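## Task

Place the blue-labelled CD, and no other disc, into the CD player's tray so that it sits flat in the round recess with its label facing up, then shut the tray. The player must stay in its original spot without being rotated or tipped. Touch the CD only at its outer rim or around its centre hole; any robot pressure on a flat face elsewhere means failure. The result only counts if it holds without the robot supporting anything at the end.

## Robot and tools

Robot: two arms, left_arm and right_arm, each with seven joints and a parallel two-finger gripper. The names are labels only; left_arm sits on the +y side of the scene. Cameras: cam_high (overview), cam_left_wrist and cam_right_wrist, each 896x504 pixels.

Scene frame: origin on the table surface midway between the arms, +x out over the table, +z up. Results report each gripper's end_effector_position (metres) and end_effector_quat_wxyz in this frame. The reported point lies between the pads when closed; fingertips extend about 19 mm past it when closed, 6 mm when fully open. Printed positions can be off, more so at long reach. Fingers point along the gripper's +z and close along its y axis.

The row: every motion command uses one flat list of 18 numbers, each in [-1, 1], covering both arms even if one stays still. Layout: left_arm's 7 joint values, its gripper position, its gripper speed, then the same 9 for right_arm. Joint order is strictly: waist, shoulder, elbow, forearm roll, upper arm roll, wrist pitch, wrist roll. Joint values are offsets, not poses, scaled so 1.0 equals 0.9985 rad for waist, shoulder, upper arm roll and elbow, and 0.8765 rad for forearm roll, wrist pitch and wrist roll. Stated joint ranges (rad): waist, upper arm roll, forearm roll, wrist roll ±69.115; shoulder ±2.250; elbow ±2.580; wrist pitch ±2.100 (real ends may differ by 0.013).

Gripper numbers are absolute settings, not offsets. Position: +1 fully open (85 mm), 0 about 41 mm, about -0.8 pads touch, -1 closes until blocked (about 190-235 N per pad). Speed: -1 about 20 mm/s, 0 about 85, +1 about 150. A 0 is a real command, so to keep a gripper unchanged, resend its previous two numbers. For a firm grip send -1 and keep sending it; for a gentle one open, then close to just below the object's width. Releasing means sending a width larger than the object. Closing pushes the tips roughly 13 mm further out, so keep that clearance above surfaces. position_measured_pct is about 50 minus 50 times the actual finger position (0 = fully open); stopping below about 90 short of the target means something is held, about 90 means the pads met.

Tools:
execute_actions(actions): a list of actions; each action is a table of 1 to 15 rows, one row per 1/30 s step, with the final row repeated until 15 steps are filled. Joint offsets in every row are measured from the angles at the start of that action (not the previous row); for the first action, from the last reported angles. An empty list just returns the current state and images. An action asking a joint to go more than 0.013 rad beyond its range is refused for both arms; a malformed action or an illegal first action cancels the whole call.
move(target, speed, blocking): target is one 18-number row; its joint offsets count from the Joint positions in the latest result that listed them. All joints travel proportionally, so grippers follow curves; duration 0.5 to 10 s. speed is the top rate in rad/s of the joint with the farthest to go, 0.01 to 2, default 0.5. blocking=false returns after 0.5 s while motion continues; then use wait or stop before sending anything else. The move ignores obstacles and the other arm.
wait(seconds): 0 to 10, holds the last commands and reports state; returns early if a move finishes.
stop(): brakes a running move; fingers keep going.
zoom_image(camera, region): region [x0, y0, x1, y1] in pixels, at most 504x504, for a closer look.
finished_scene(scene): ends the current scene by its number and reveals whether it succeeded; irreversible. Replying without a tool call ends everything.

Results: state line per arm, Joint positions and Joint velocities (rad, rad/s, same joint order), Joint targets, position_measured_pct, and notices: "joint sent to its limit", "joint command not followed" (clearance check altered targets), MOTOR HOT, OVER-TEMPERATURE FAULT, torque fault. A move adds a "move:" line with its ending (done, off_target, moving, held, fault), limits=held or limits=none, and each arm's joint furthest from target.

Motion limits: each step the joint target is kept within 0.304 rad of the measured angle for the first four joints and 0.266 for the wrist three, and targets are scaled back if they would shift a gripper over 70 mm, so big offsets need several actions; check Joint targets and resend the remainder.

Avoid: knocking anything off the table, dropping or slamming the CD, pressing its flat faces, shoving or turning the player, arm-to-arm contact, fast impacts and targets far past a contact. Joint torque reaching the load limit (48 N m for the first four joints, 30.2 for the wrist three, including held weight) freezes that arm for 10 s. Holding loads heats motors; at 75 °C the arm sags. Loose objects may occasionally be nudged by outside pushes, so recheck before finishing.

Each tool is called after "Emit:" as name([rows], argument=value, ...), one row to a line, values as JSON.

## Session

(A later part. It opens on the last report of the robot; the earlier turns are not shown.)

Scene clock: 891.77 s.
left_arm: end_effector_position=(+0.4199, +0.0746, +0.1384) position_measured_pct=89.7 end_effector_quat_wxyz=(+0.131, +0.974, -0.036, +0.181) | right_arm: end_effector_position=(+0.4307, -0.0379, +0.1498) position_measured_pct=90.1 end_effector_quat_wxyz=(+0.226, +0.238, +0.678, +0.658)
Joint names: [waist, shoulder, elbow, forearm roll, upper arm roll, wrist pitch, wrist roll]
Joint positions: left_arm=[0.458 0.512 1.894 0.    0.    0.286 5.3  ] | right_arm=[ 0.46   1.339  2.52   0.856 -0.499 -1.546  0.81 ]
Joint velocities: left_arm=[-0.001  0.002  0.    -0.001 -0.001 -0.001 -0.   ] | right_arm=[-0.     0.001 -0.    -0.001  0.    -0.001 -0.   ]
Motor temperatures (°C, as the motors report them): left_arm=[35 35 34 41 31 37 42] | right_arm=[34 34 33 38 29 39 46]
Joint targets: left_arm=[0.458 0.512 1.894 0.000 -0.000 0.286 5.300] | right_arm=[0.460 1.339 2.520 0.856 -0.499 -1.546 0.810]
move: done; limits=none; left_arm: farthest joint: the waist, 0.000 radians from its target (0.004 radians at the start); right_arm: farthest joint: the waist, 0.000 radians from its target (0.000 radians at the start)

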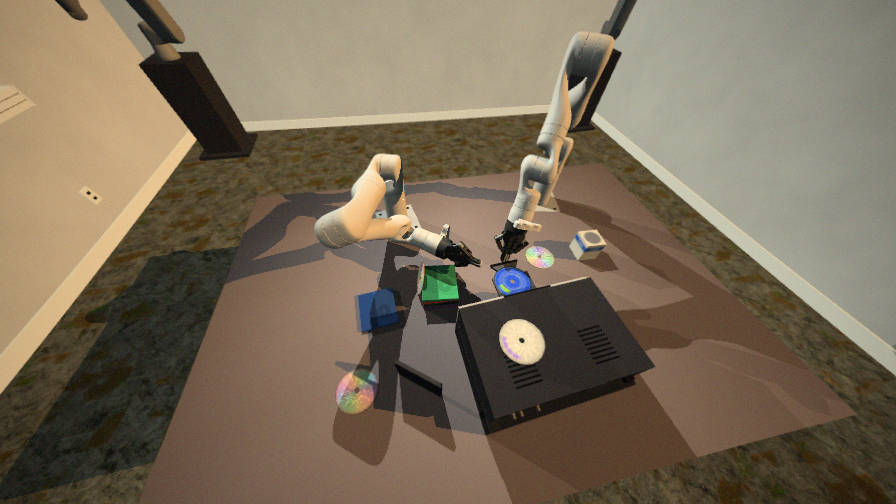

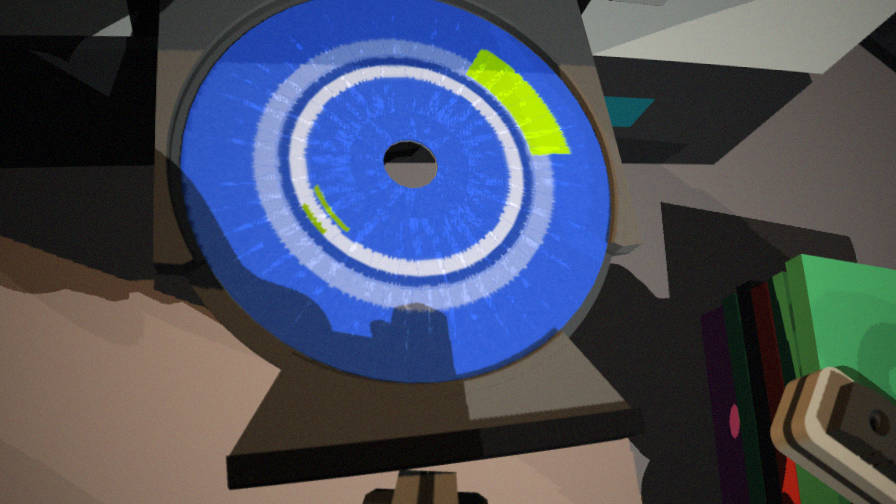

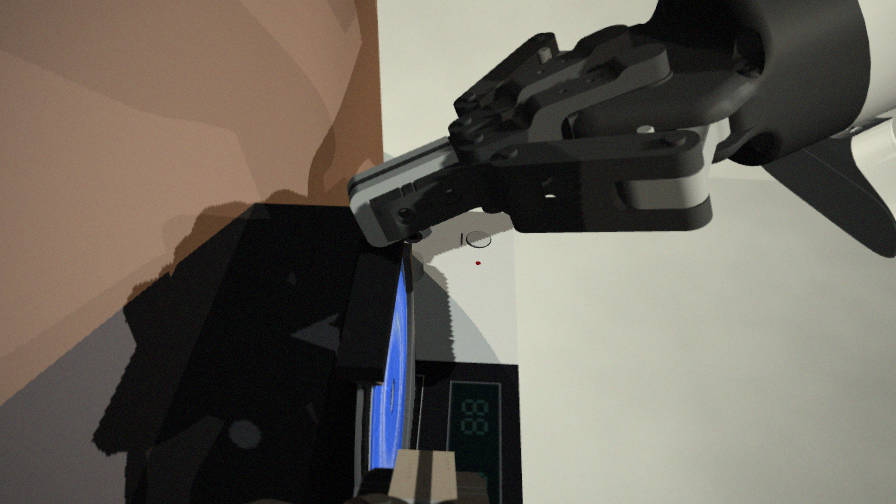

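Emit:
move(target=[-0.1322,0.1937,-0.3936,0,0,0.2278,-0.09,-0.8,0.5, 0,0,0,0,0,0,0,-0.82,0.3], speed=0.2)

Scene clock: 922.57 s.
left_arm: end_effector_position=(+0.5562, +0.0773, +0.1382) position_measured_pct=89.7 end_effector_quat_wxyz=(+0.111, +0.975, -0.011, +0.193) | right_arm: end_effector_position=(+0.4307, -0.0379, +0.1498) position_measured_pct=90.1 end_effector_quat_wxyz=(+0.226, +0.238, +0.678, +0.658)
Joint names: [waist, shoulder, elbow, forearm roll, upper arm roll, wrist pitch, wrist roll]
Joint positions: left_arm=[0.328 0.705 1.501 0.    0.001 0.486 5.221] | right_arm=[ 0.46   1.339  2.52   0.856 -0.499 -1.546  0.81 ]
Joint velocities: left_arm=[-0.002  0.002 -0.002 -0.001  0.     0.001  0.   ] | right_arm=[ 0.    -0.001  0.     0.001  0.     0.001  0.   ]
Motor temperatures (°C, as the motors report them): left_arm=[35 35 34 41 31 37 42] | right_arm=[34 34 33 38 29 39 46]
Joint targets: left_arm=[0.326 0.705 1.501 0.000 0.000 0.486 5.221] | right_arm=[0.460 1.339 2.520 0.856 -0.499 -1.546 0.810]
move: done; limits=none; left_arm: farthest joint: the waist, 0.002 radians from its target (0.132 radians at the start); right_arm: farthest joint: the waist, 0.000 radians from its target (0.000 radians at the start)

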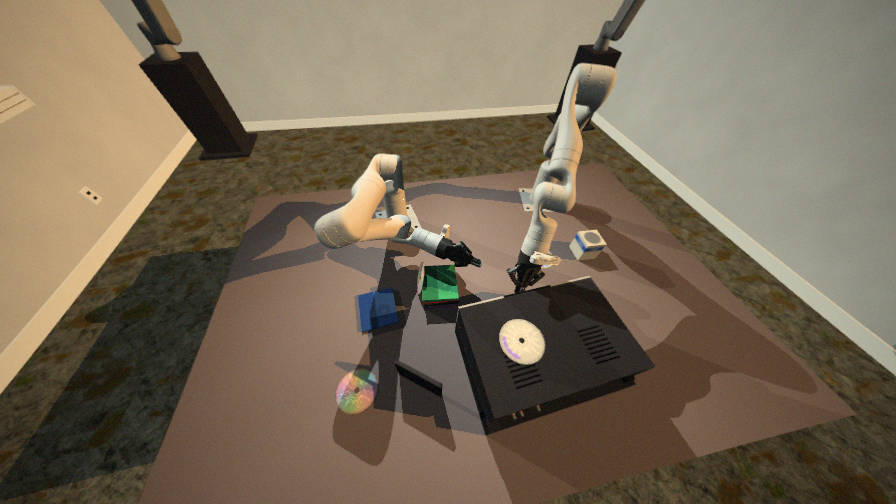

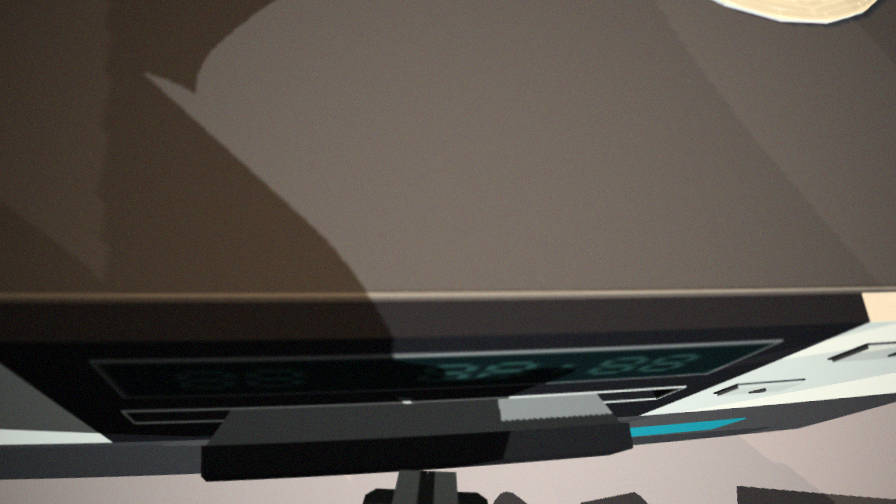

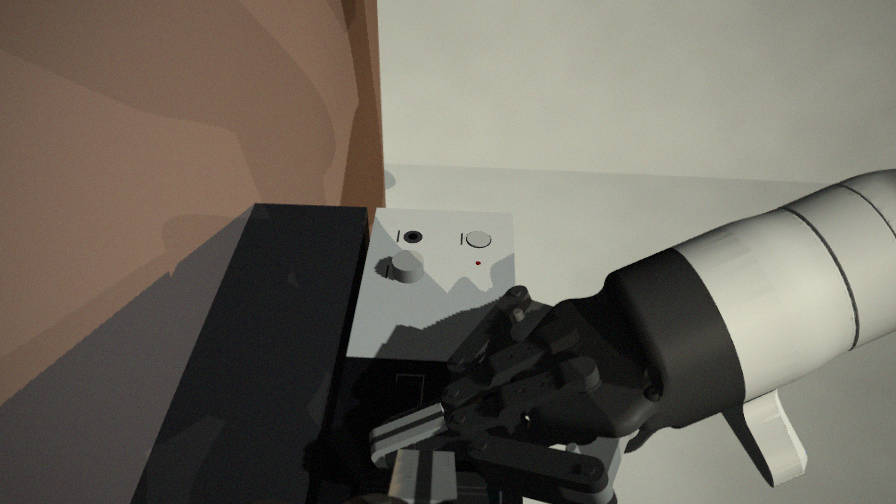

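Emit:
move(target=[-0.0099,0.016,-0.0333,0,0,0.0197,0,-0.8,0.5, 0,0,0,0,0,0,0,-0.82,0.3], speed=0.05)

Scene clock: 931.60 s.
left_arm: end_effector_position=(+0.5659, +0.0779, +0.1381) position_measured_pct=89.7 end_effector_quat_wxyz=(+0.110, +0.975, -0.007, +0.193) | right_arm: end_effector_position=(+0.4307, -0.0379, +0.1498) position_measured_pct=90.1 end_effector_quat_wxyz=(+0.226, +0.238, +0.678, +0.658)
Joint names: [waist, shoulder, elbow, forearm roll, upper arm roll, wrist pitch, wrist roll]
Joint positions: left_arm=[0.319 0.721 1.469 0.001 0.002 0.504 5.221] | right_arm=[ 0.46   1.339  2.52   0.856 -0.499 -1.546  0.81 ]
Joint velocities: left_arm=[-0.     0.001 -0.001  0.    -0.    -0.001 -0.001] | right_arm=[-0.     0.001 -0.     0.002 -0.     0.001  0.   ]
Motor temperatures (°C, as the motors report them): left_arm=[35 35 34 41 31 37 42] | right_arm=[34 34 33 38 29 39 46]
Joint targets: left_arm=[0.318 0.721 1.468 0.000 0.001 0.503 5.221] | right_arm=[0.460 1.339 2.520 0.856 -0.499 -1.546 0.810]
move: done; limits=none; left_arm: farthest joint: the waist, 0.001 radians from its target (0.009 radians at the start); right_arm: farthest joint: the waist, 0.000 radians from its target (0.000 radians at the start)

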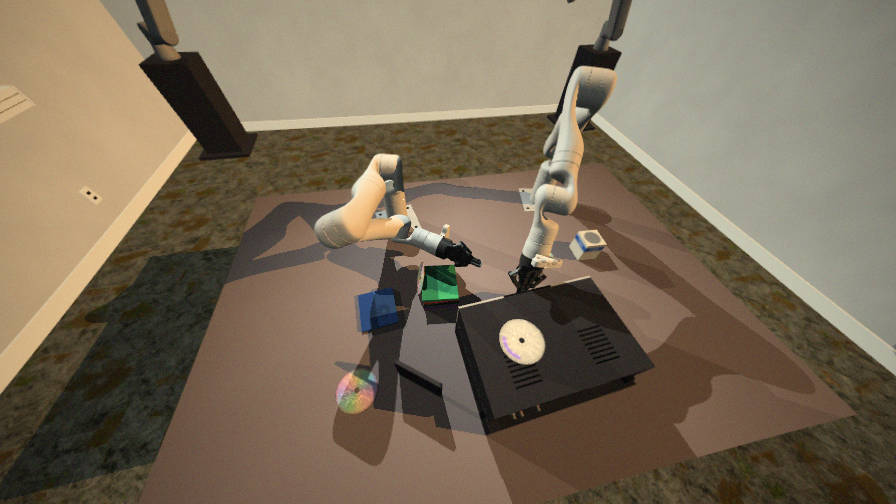

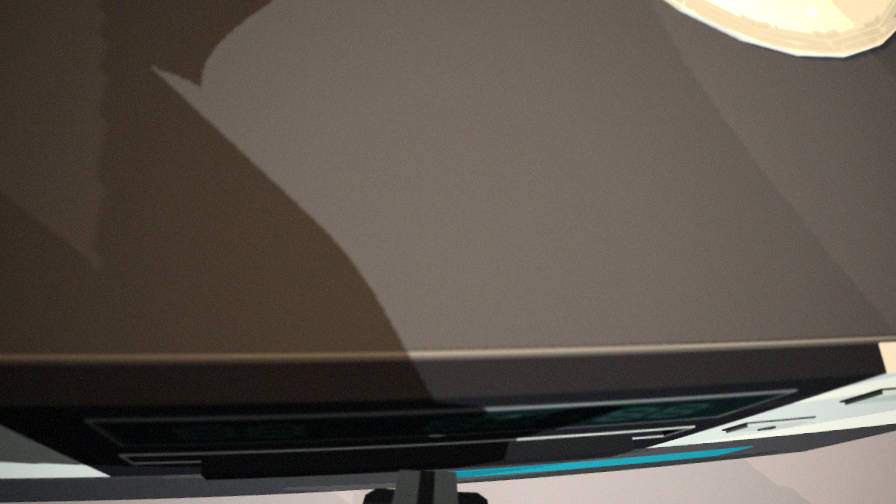

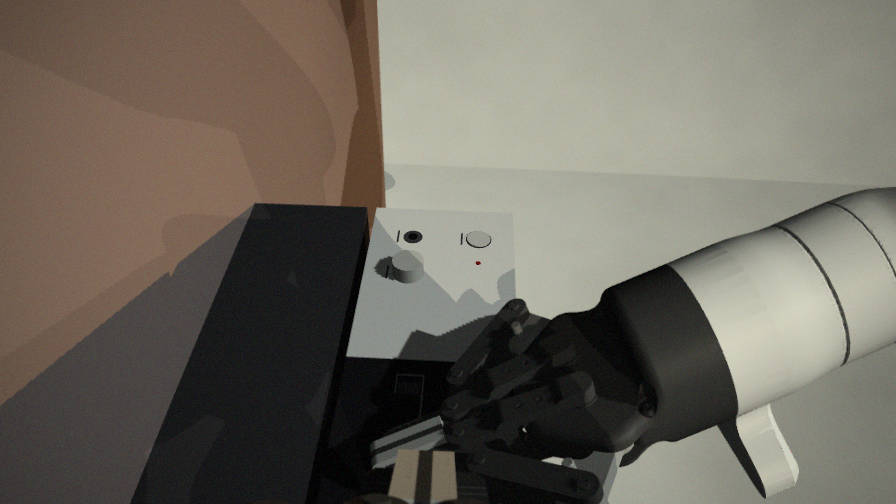

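Emit:
zoom_image(camera="cam_left_wrist", region=[80, 380, 584, 504])

Region (80, 380, 584, 504) of cam_left_wrist's 896x504 image, scaled by 1.000; it fills the top 124 rows of this view, and the rest is white.

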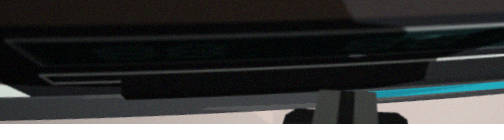

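Emit:
zoom_image(camera="cam_left_wrist", region=[100, 420, 280, 504])

Emit:
zoom_image(camera="cam_left_wrist", region=[480, 400, 720, 504])

Region (100, 420, 280, 504) of cam_left_wrist's 896x504 image, scaled by 2.800; it fills the top 235 rows of this view, and the rest is white.

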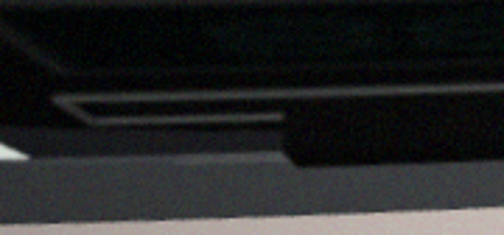

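Region (480, 400, 720, 504) of cam_left_wrist's 896x504 image, scaled by 2.100; it fills the top 218 rows of this view, and the rest is white.

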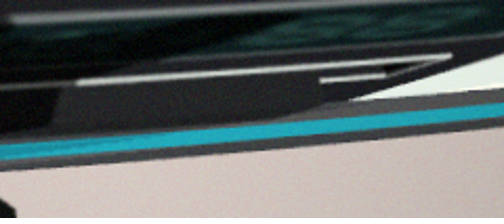

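Emit:
move(target=[-0.0042,0.0064,-0.0143,-0.001,-0.002,0.0069,0,-0.8,0.5, 0,0,0,0,0,0,0,-0.82,0.3], speed=0.03)

Scene clock: 943.77 s.
left_arm: end_effector_position=(+0.5702, +0.0784, +0.1381) position_measured_pct=89.7 end_effector_quat_wxyz=(+0.110, +0.975, -0.005, +0.193) | right_arm: end_effector_position=(+0.4307, -0.0379, +0.1498) position_measured_pct=90.1 end_effector_quat_wxyz=(+0.226, +0.238, +0.678, +0.658)
Joint names: [waist, shoulder, elbow, forearm roll, upper arm roll, wrist pitch, wrist roll]
Joint positions: left_arm=[0.316 0.727 1.455 0.    0.001 0.511 5.221] | right_arm=[ 0.46   1.339  2.52   0.856 -0.499 -1.546  0.81 ]
Joint velocities: left_arm=[-0.     0.002 -0.001 -0.001 -0.     0.     0.   ] | right_arm=[-0.     0.001 -0.     0.    -0.     0.     0.   ]
Motor temperatures (°C, as the motors report them): left_arm=[35 35 34 41 31 37 42] | right_arm=[34 34 33 38 29 39 46]
Joint targets: left_arm=[0.314 0.727 1.454 -0.000 -0.000 0.510 5.221] | right_arm=[0.460 1.339 2.520 0.856 -0.499 -1.546 0.810]
move: done; limits=none; left_arm: farthest joint: the waist, 0.001 radians from its target (0.004 radians at the start); right_arm: farthest joint: the waist, 0.000 radians from its target (0.000 radians at the start)

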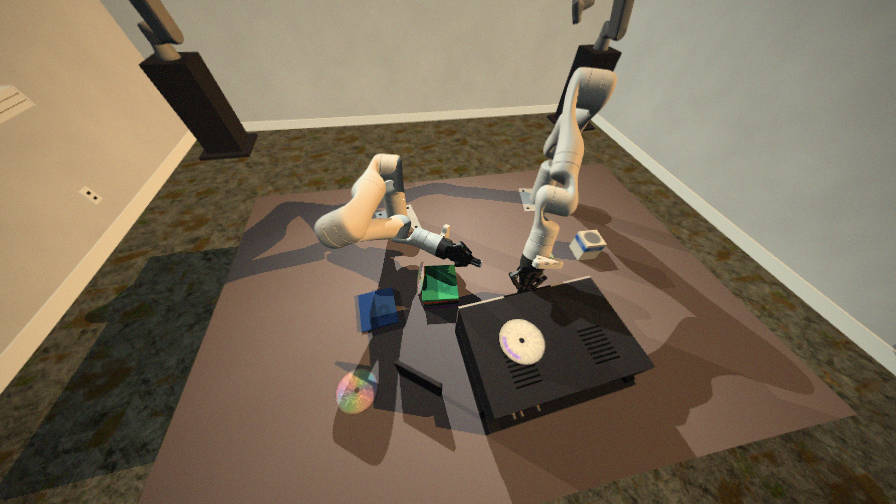

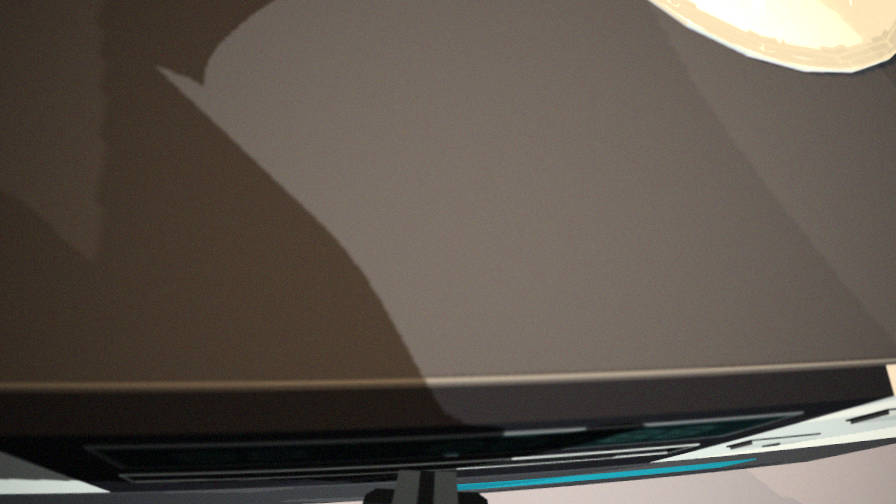

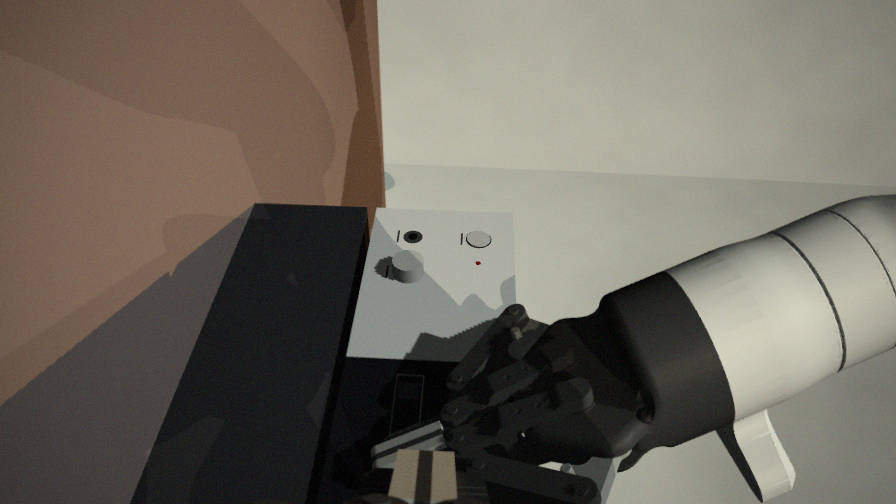

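Emit:
zoom_image(camera="cam_left_wrist", region=[100, 440, 400, 504])

Emit:
zoom_image(camera="cam_right_wrist", region=[350, 350, 470, 470])

Region (100, 440, 400, 504) of cam_left_wrist's 896x504 image, scaled by 1.680; it fills the top 108 rows of this view, and the rest is white.

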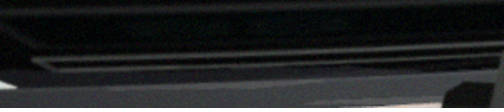

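Region (350, 350, 470, 470) of cam_right_wrist's 896x504 image, scaled by 4.200.

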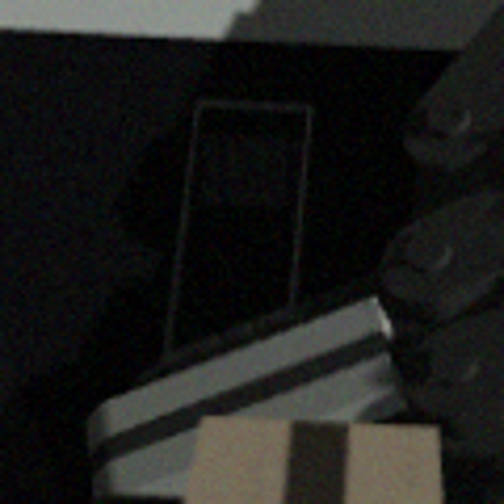

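Emit:
move(target=[-0.0027,0.0024,-0.006,0,-0.001,0.002,0,-0.8,0.5, 0,0,0,0,0,0,0,-0.82,0.3], speed=0.02)

Scene clock: 954.70 s.
left_arm: end_effector_position=(+0.5705, +0.0780, +0.1375) position_measured_pct=89.7 end_effector_quat_wxyz=(+0.110, +0.975, -0.005, +0.192) | right_arm: end_effector_position=(+0.4307, -0.0379, +0.1498) position_measured_pct=90.1 end_effector_quat_wxyz=(+0.226, +0.238, +0.678, +0.658)
Joint names: [waist, shoulder, elbow, forearm roll, upper arm roll, wrist pitch, wrist roll]
Joint positions: left_arm=[0.315 0.73  1.451 0.001 0.002 0.514 5.221] | right_arm=[ 0.46   1.339  2.52   0.856 -0.499 -1.546  0.81 ]
Joint velocities: left_arm=[-0.    -0.    -0.     0.001 -0.001 -0.     0.   ] | right_arm=[-0.001  0.    -0.    -0.001 -0.    -0.001 -0.   ]
Motor temperatures (°C, as the motors report them): left_arm=[35 35 34 41 31 37 42] | right_arm=[34 34 33 38 29 39 46]
Joint targets: left_arm=[0.313 0.730 1.449 0.000 -0.000 0.512 5.221] | right_arm=[0.460 1.339 2.520 0.856 -0.499 -1.546 0.810]
move: done; limits=none; left_arm: farthest joint: the waist, 0.002 radians from its target (0.002 radians at the start); right_arm: farthest joint: the waist, 0.000 radians from its target (0.000 radians at the start)

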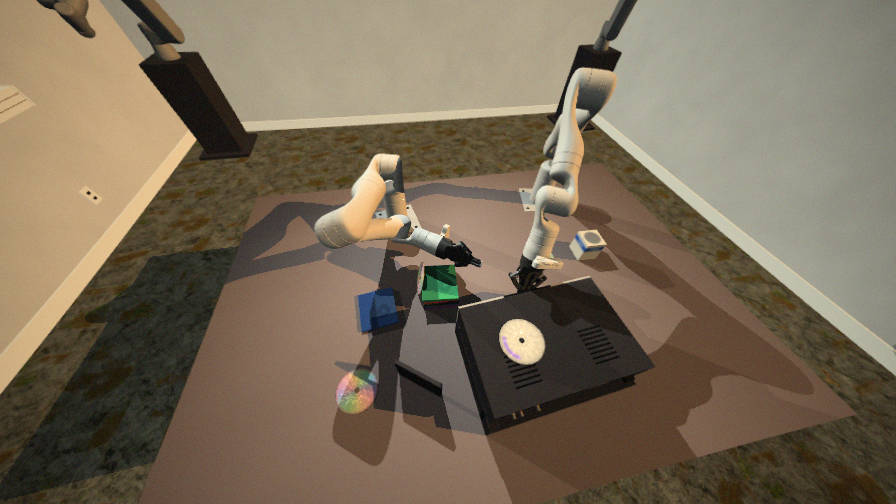

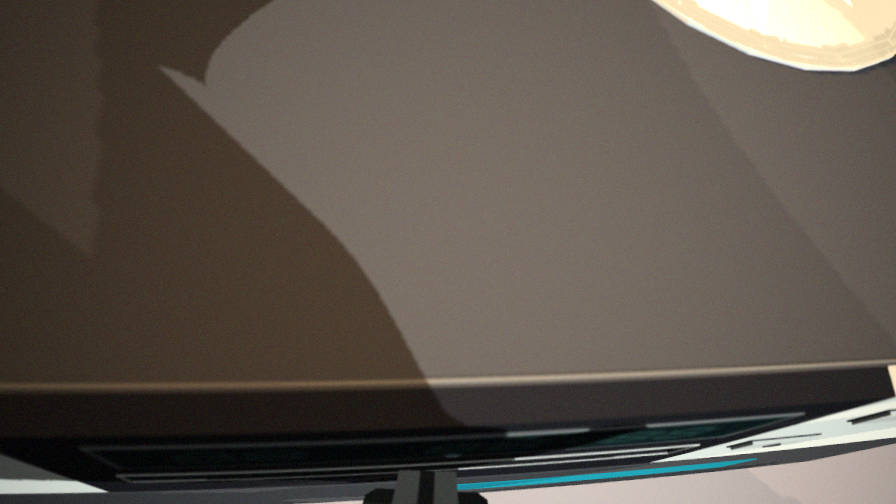

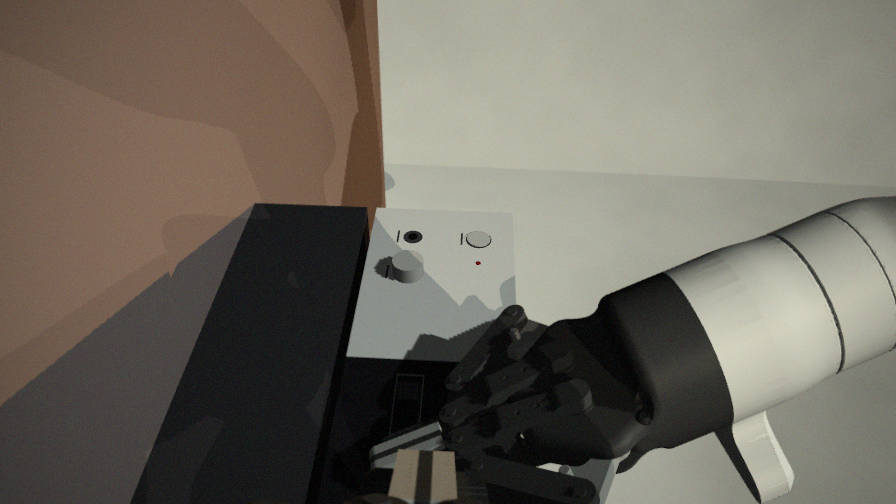

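Emit:
move(target=[0.024,-0.048,0.1,0,-0.002,-0.061,0,-0.8,0.5, 0,0,0,0,0,0,0,-0.82,0.3], speed=0.3)

Scene clock: 961.30 s.
left_arm: end_effector_position=(+0.5414, +0.0782, +0.1374) position_measured_pct=89.7 end_effector_quat_wxyz=(+0.112, +0.975, -0.016, +0.192) | right_arm: end_effector_position=(+0.4307, -0.0379, +0.1498) position_measured_pct=90.1 end_effector_quat_wxyz=(+0.226, +0.238, +0.678, +0.658)
Joint names: [waist, shoulder, elbow, forearm roll, upper arm roll, wrist pitch, wrist roll]
Joint positions: left_arm=[ 0.339  0.682  1.551  0.001 -0.     0.461  5.221] | right_arm=[ 0.46   1.339  2.52   0.856 -0.499 -1.546  0.81 ]
Joint velocities: left_arm=[ 0.001 -0.004  0.001 -0.    -0.001 -0.001  0.   ] | right_arm=[-0.     0.001  0.     0.002  0.    -0.     0.   ]
Motor temperatures (°C, as the motors report them): left_arm=[35 35 34 41 31 37 42] | right_arm=[34 34 33 38 29 39 46]
Joint targets: left_arm=[0.339 0.682 1.551 0.001 -0.000 0.461 5.221] | right_arm=[0.460 1.339 2.520 0.856 -0.499 -1.546 0.810]
move: done; limits=none; left_arm: farthest joint: the waist, 0.000 radians from its target (0.024 radians at the start); right_arm: farthest joint: the waist, 0.000 radians from its target (0.000 radians at the start)

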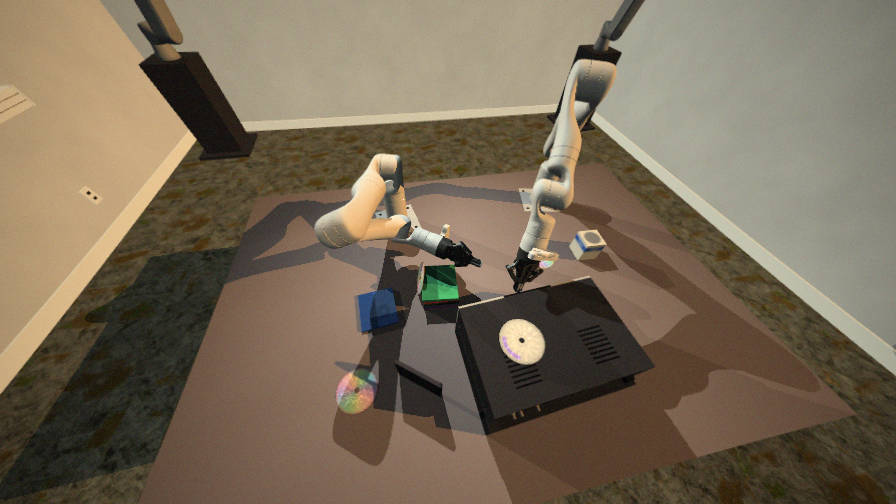

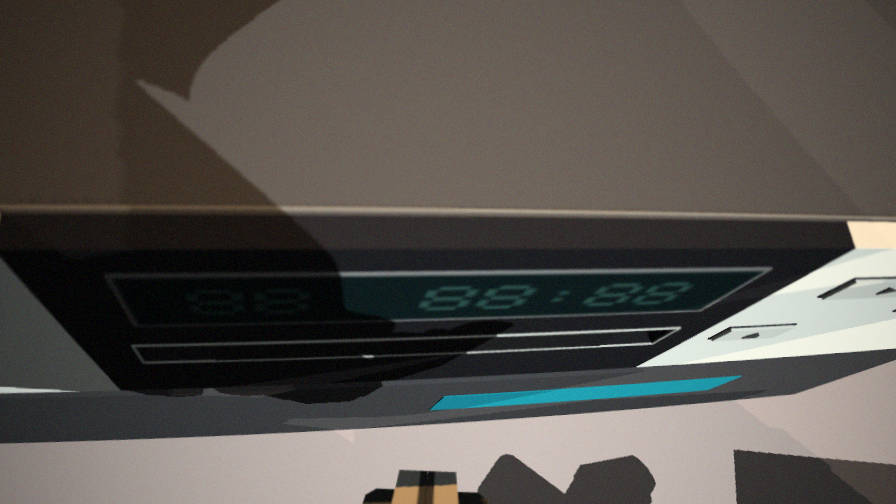

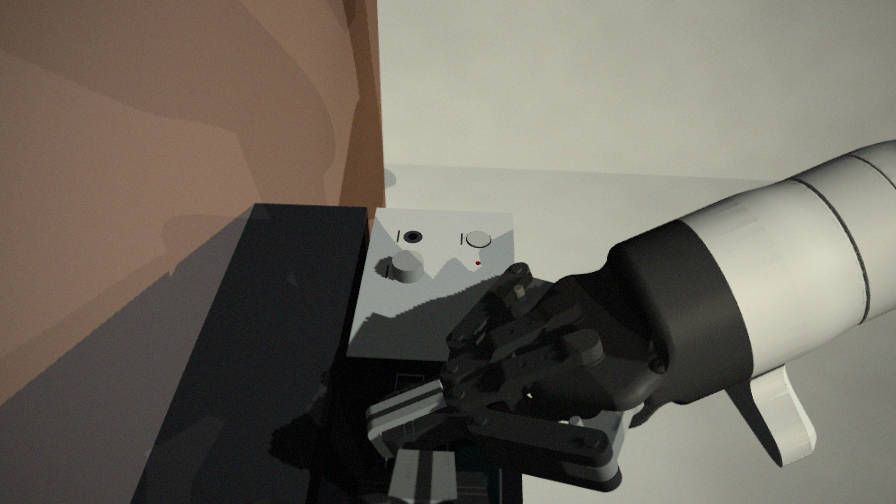

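Emit:
zoom_image(camera="cam_left_wrist", region=[470, 300, 710, 400])

Emit:
zoom_image(camera="cam_left_wrist", region=[110, 320, 390, 400])

Region (470, 300, 710, 400) of cam_left_wrist's 896x504 image, scaled by 2.100; it fills the top 210 rows of this view, and the rest is white.

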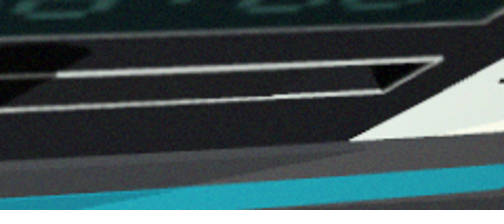

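Region (110, 320, 390, 400) of cam_left_wrist's 896x504 image, scaled by 1.800; it fills the top 144 rows of this view, and the rest is white.

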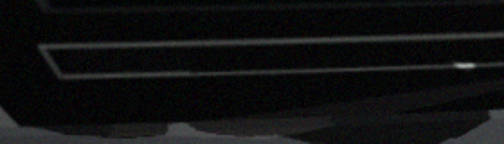

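Emit:
finished_scene(scene=2)

The scene is finished: the task was done.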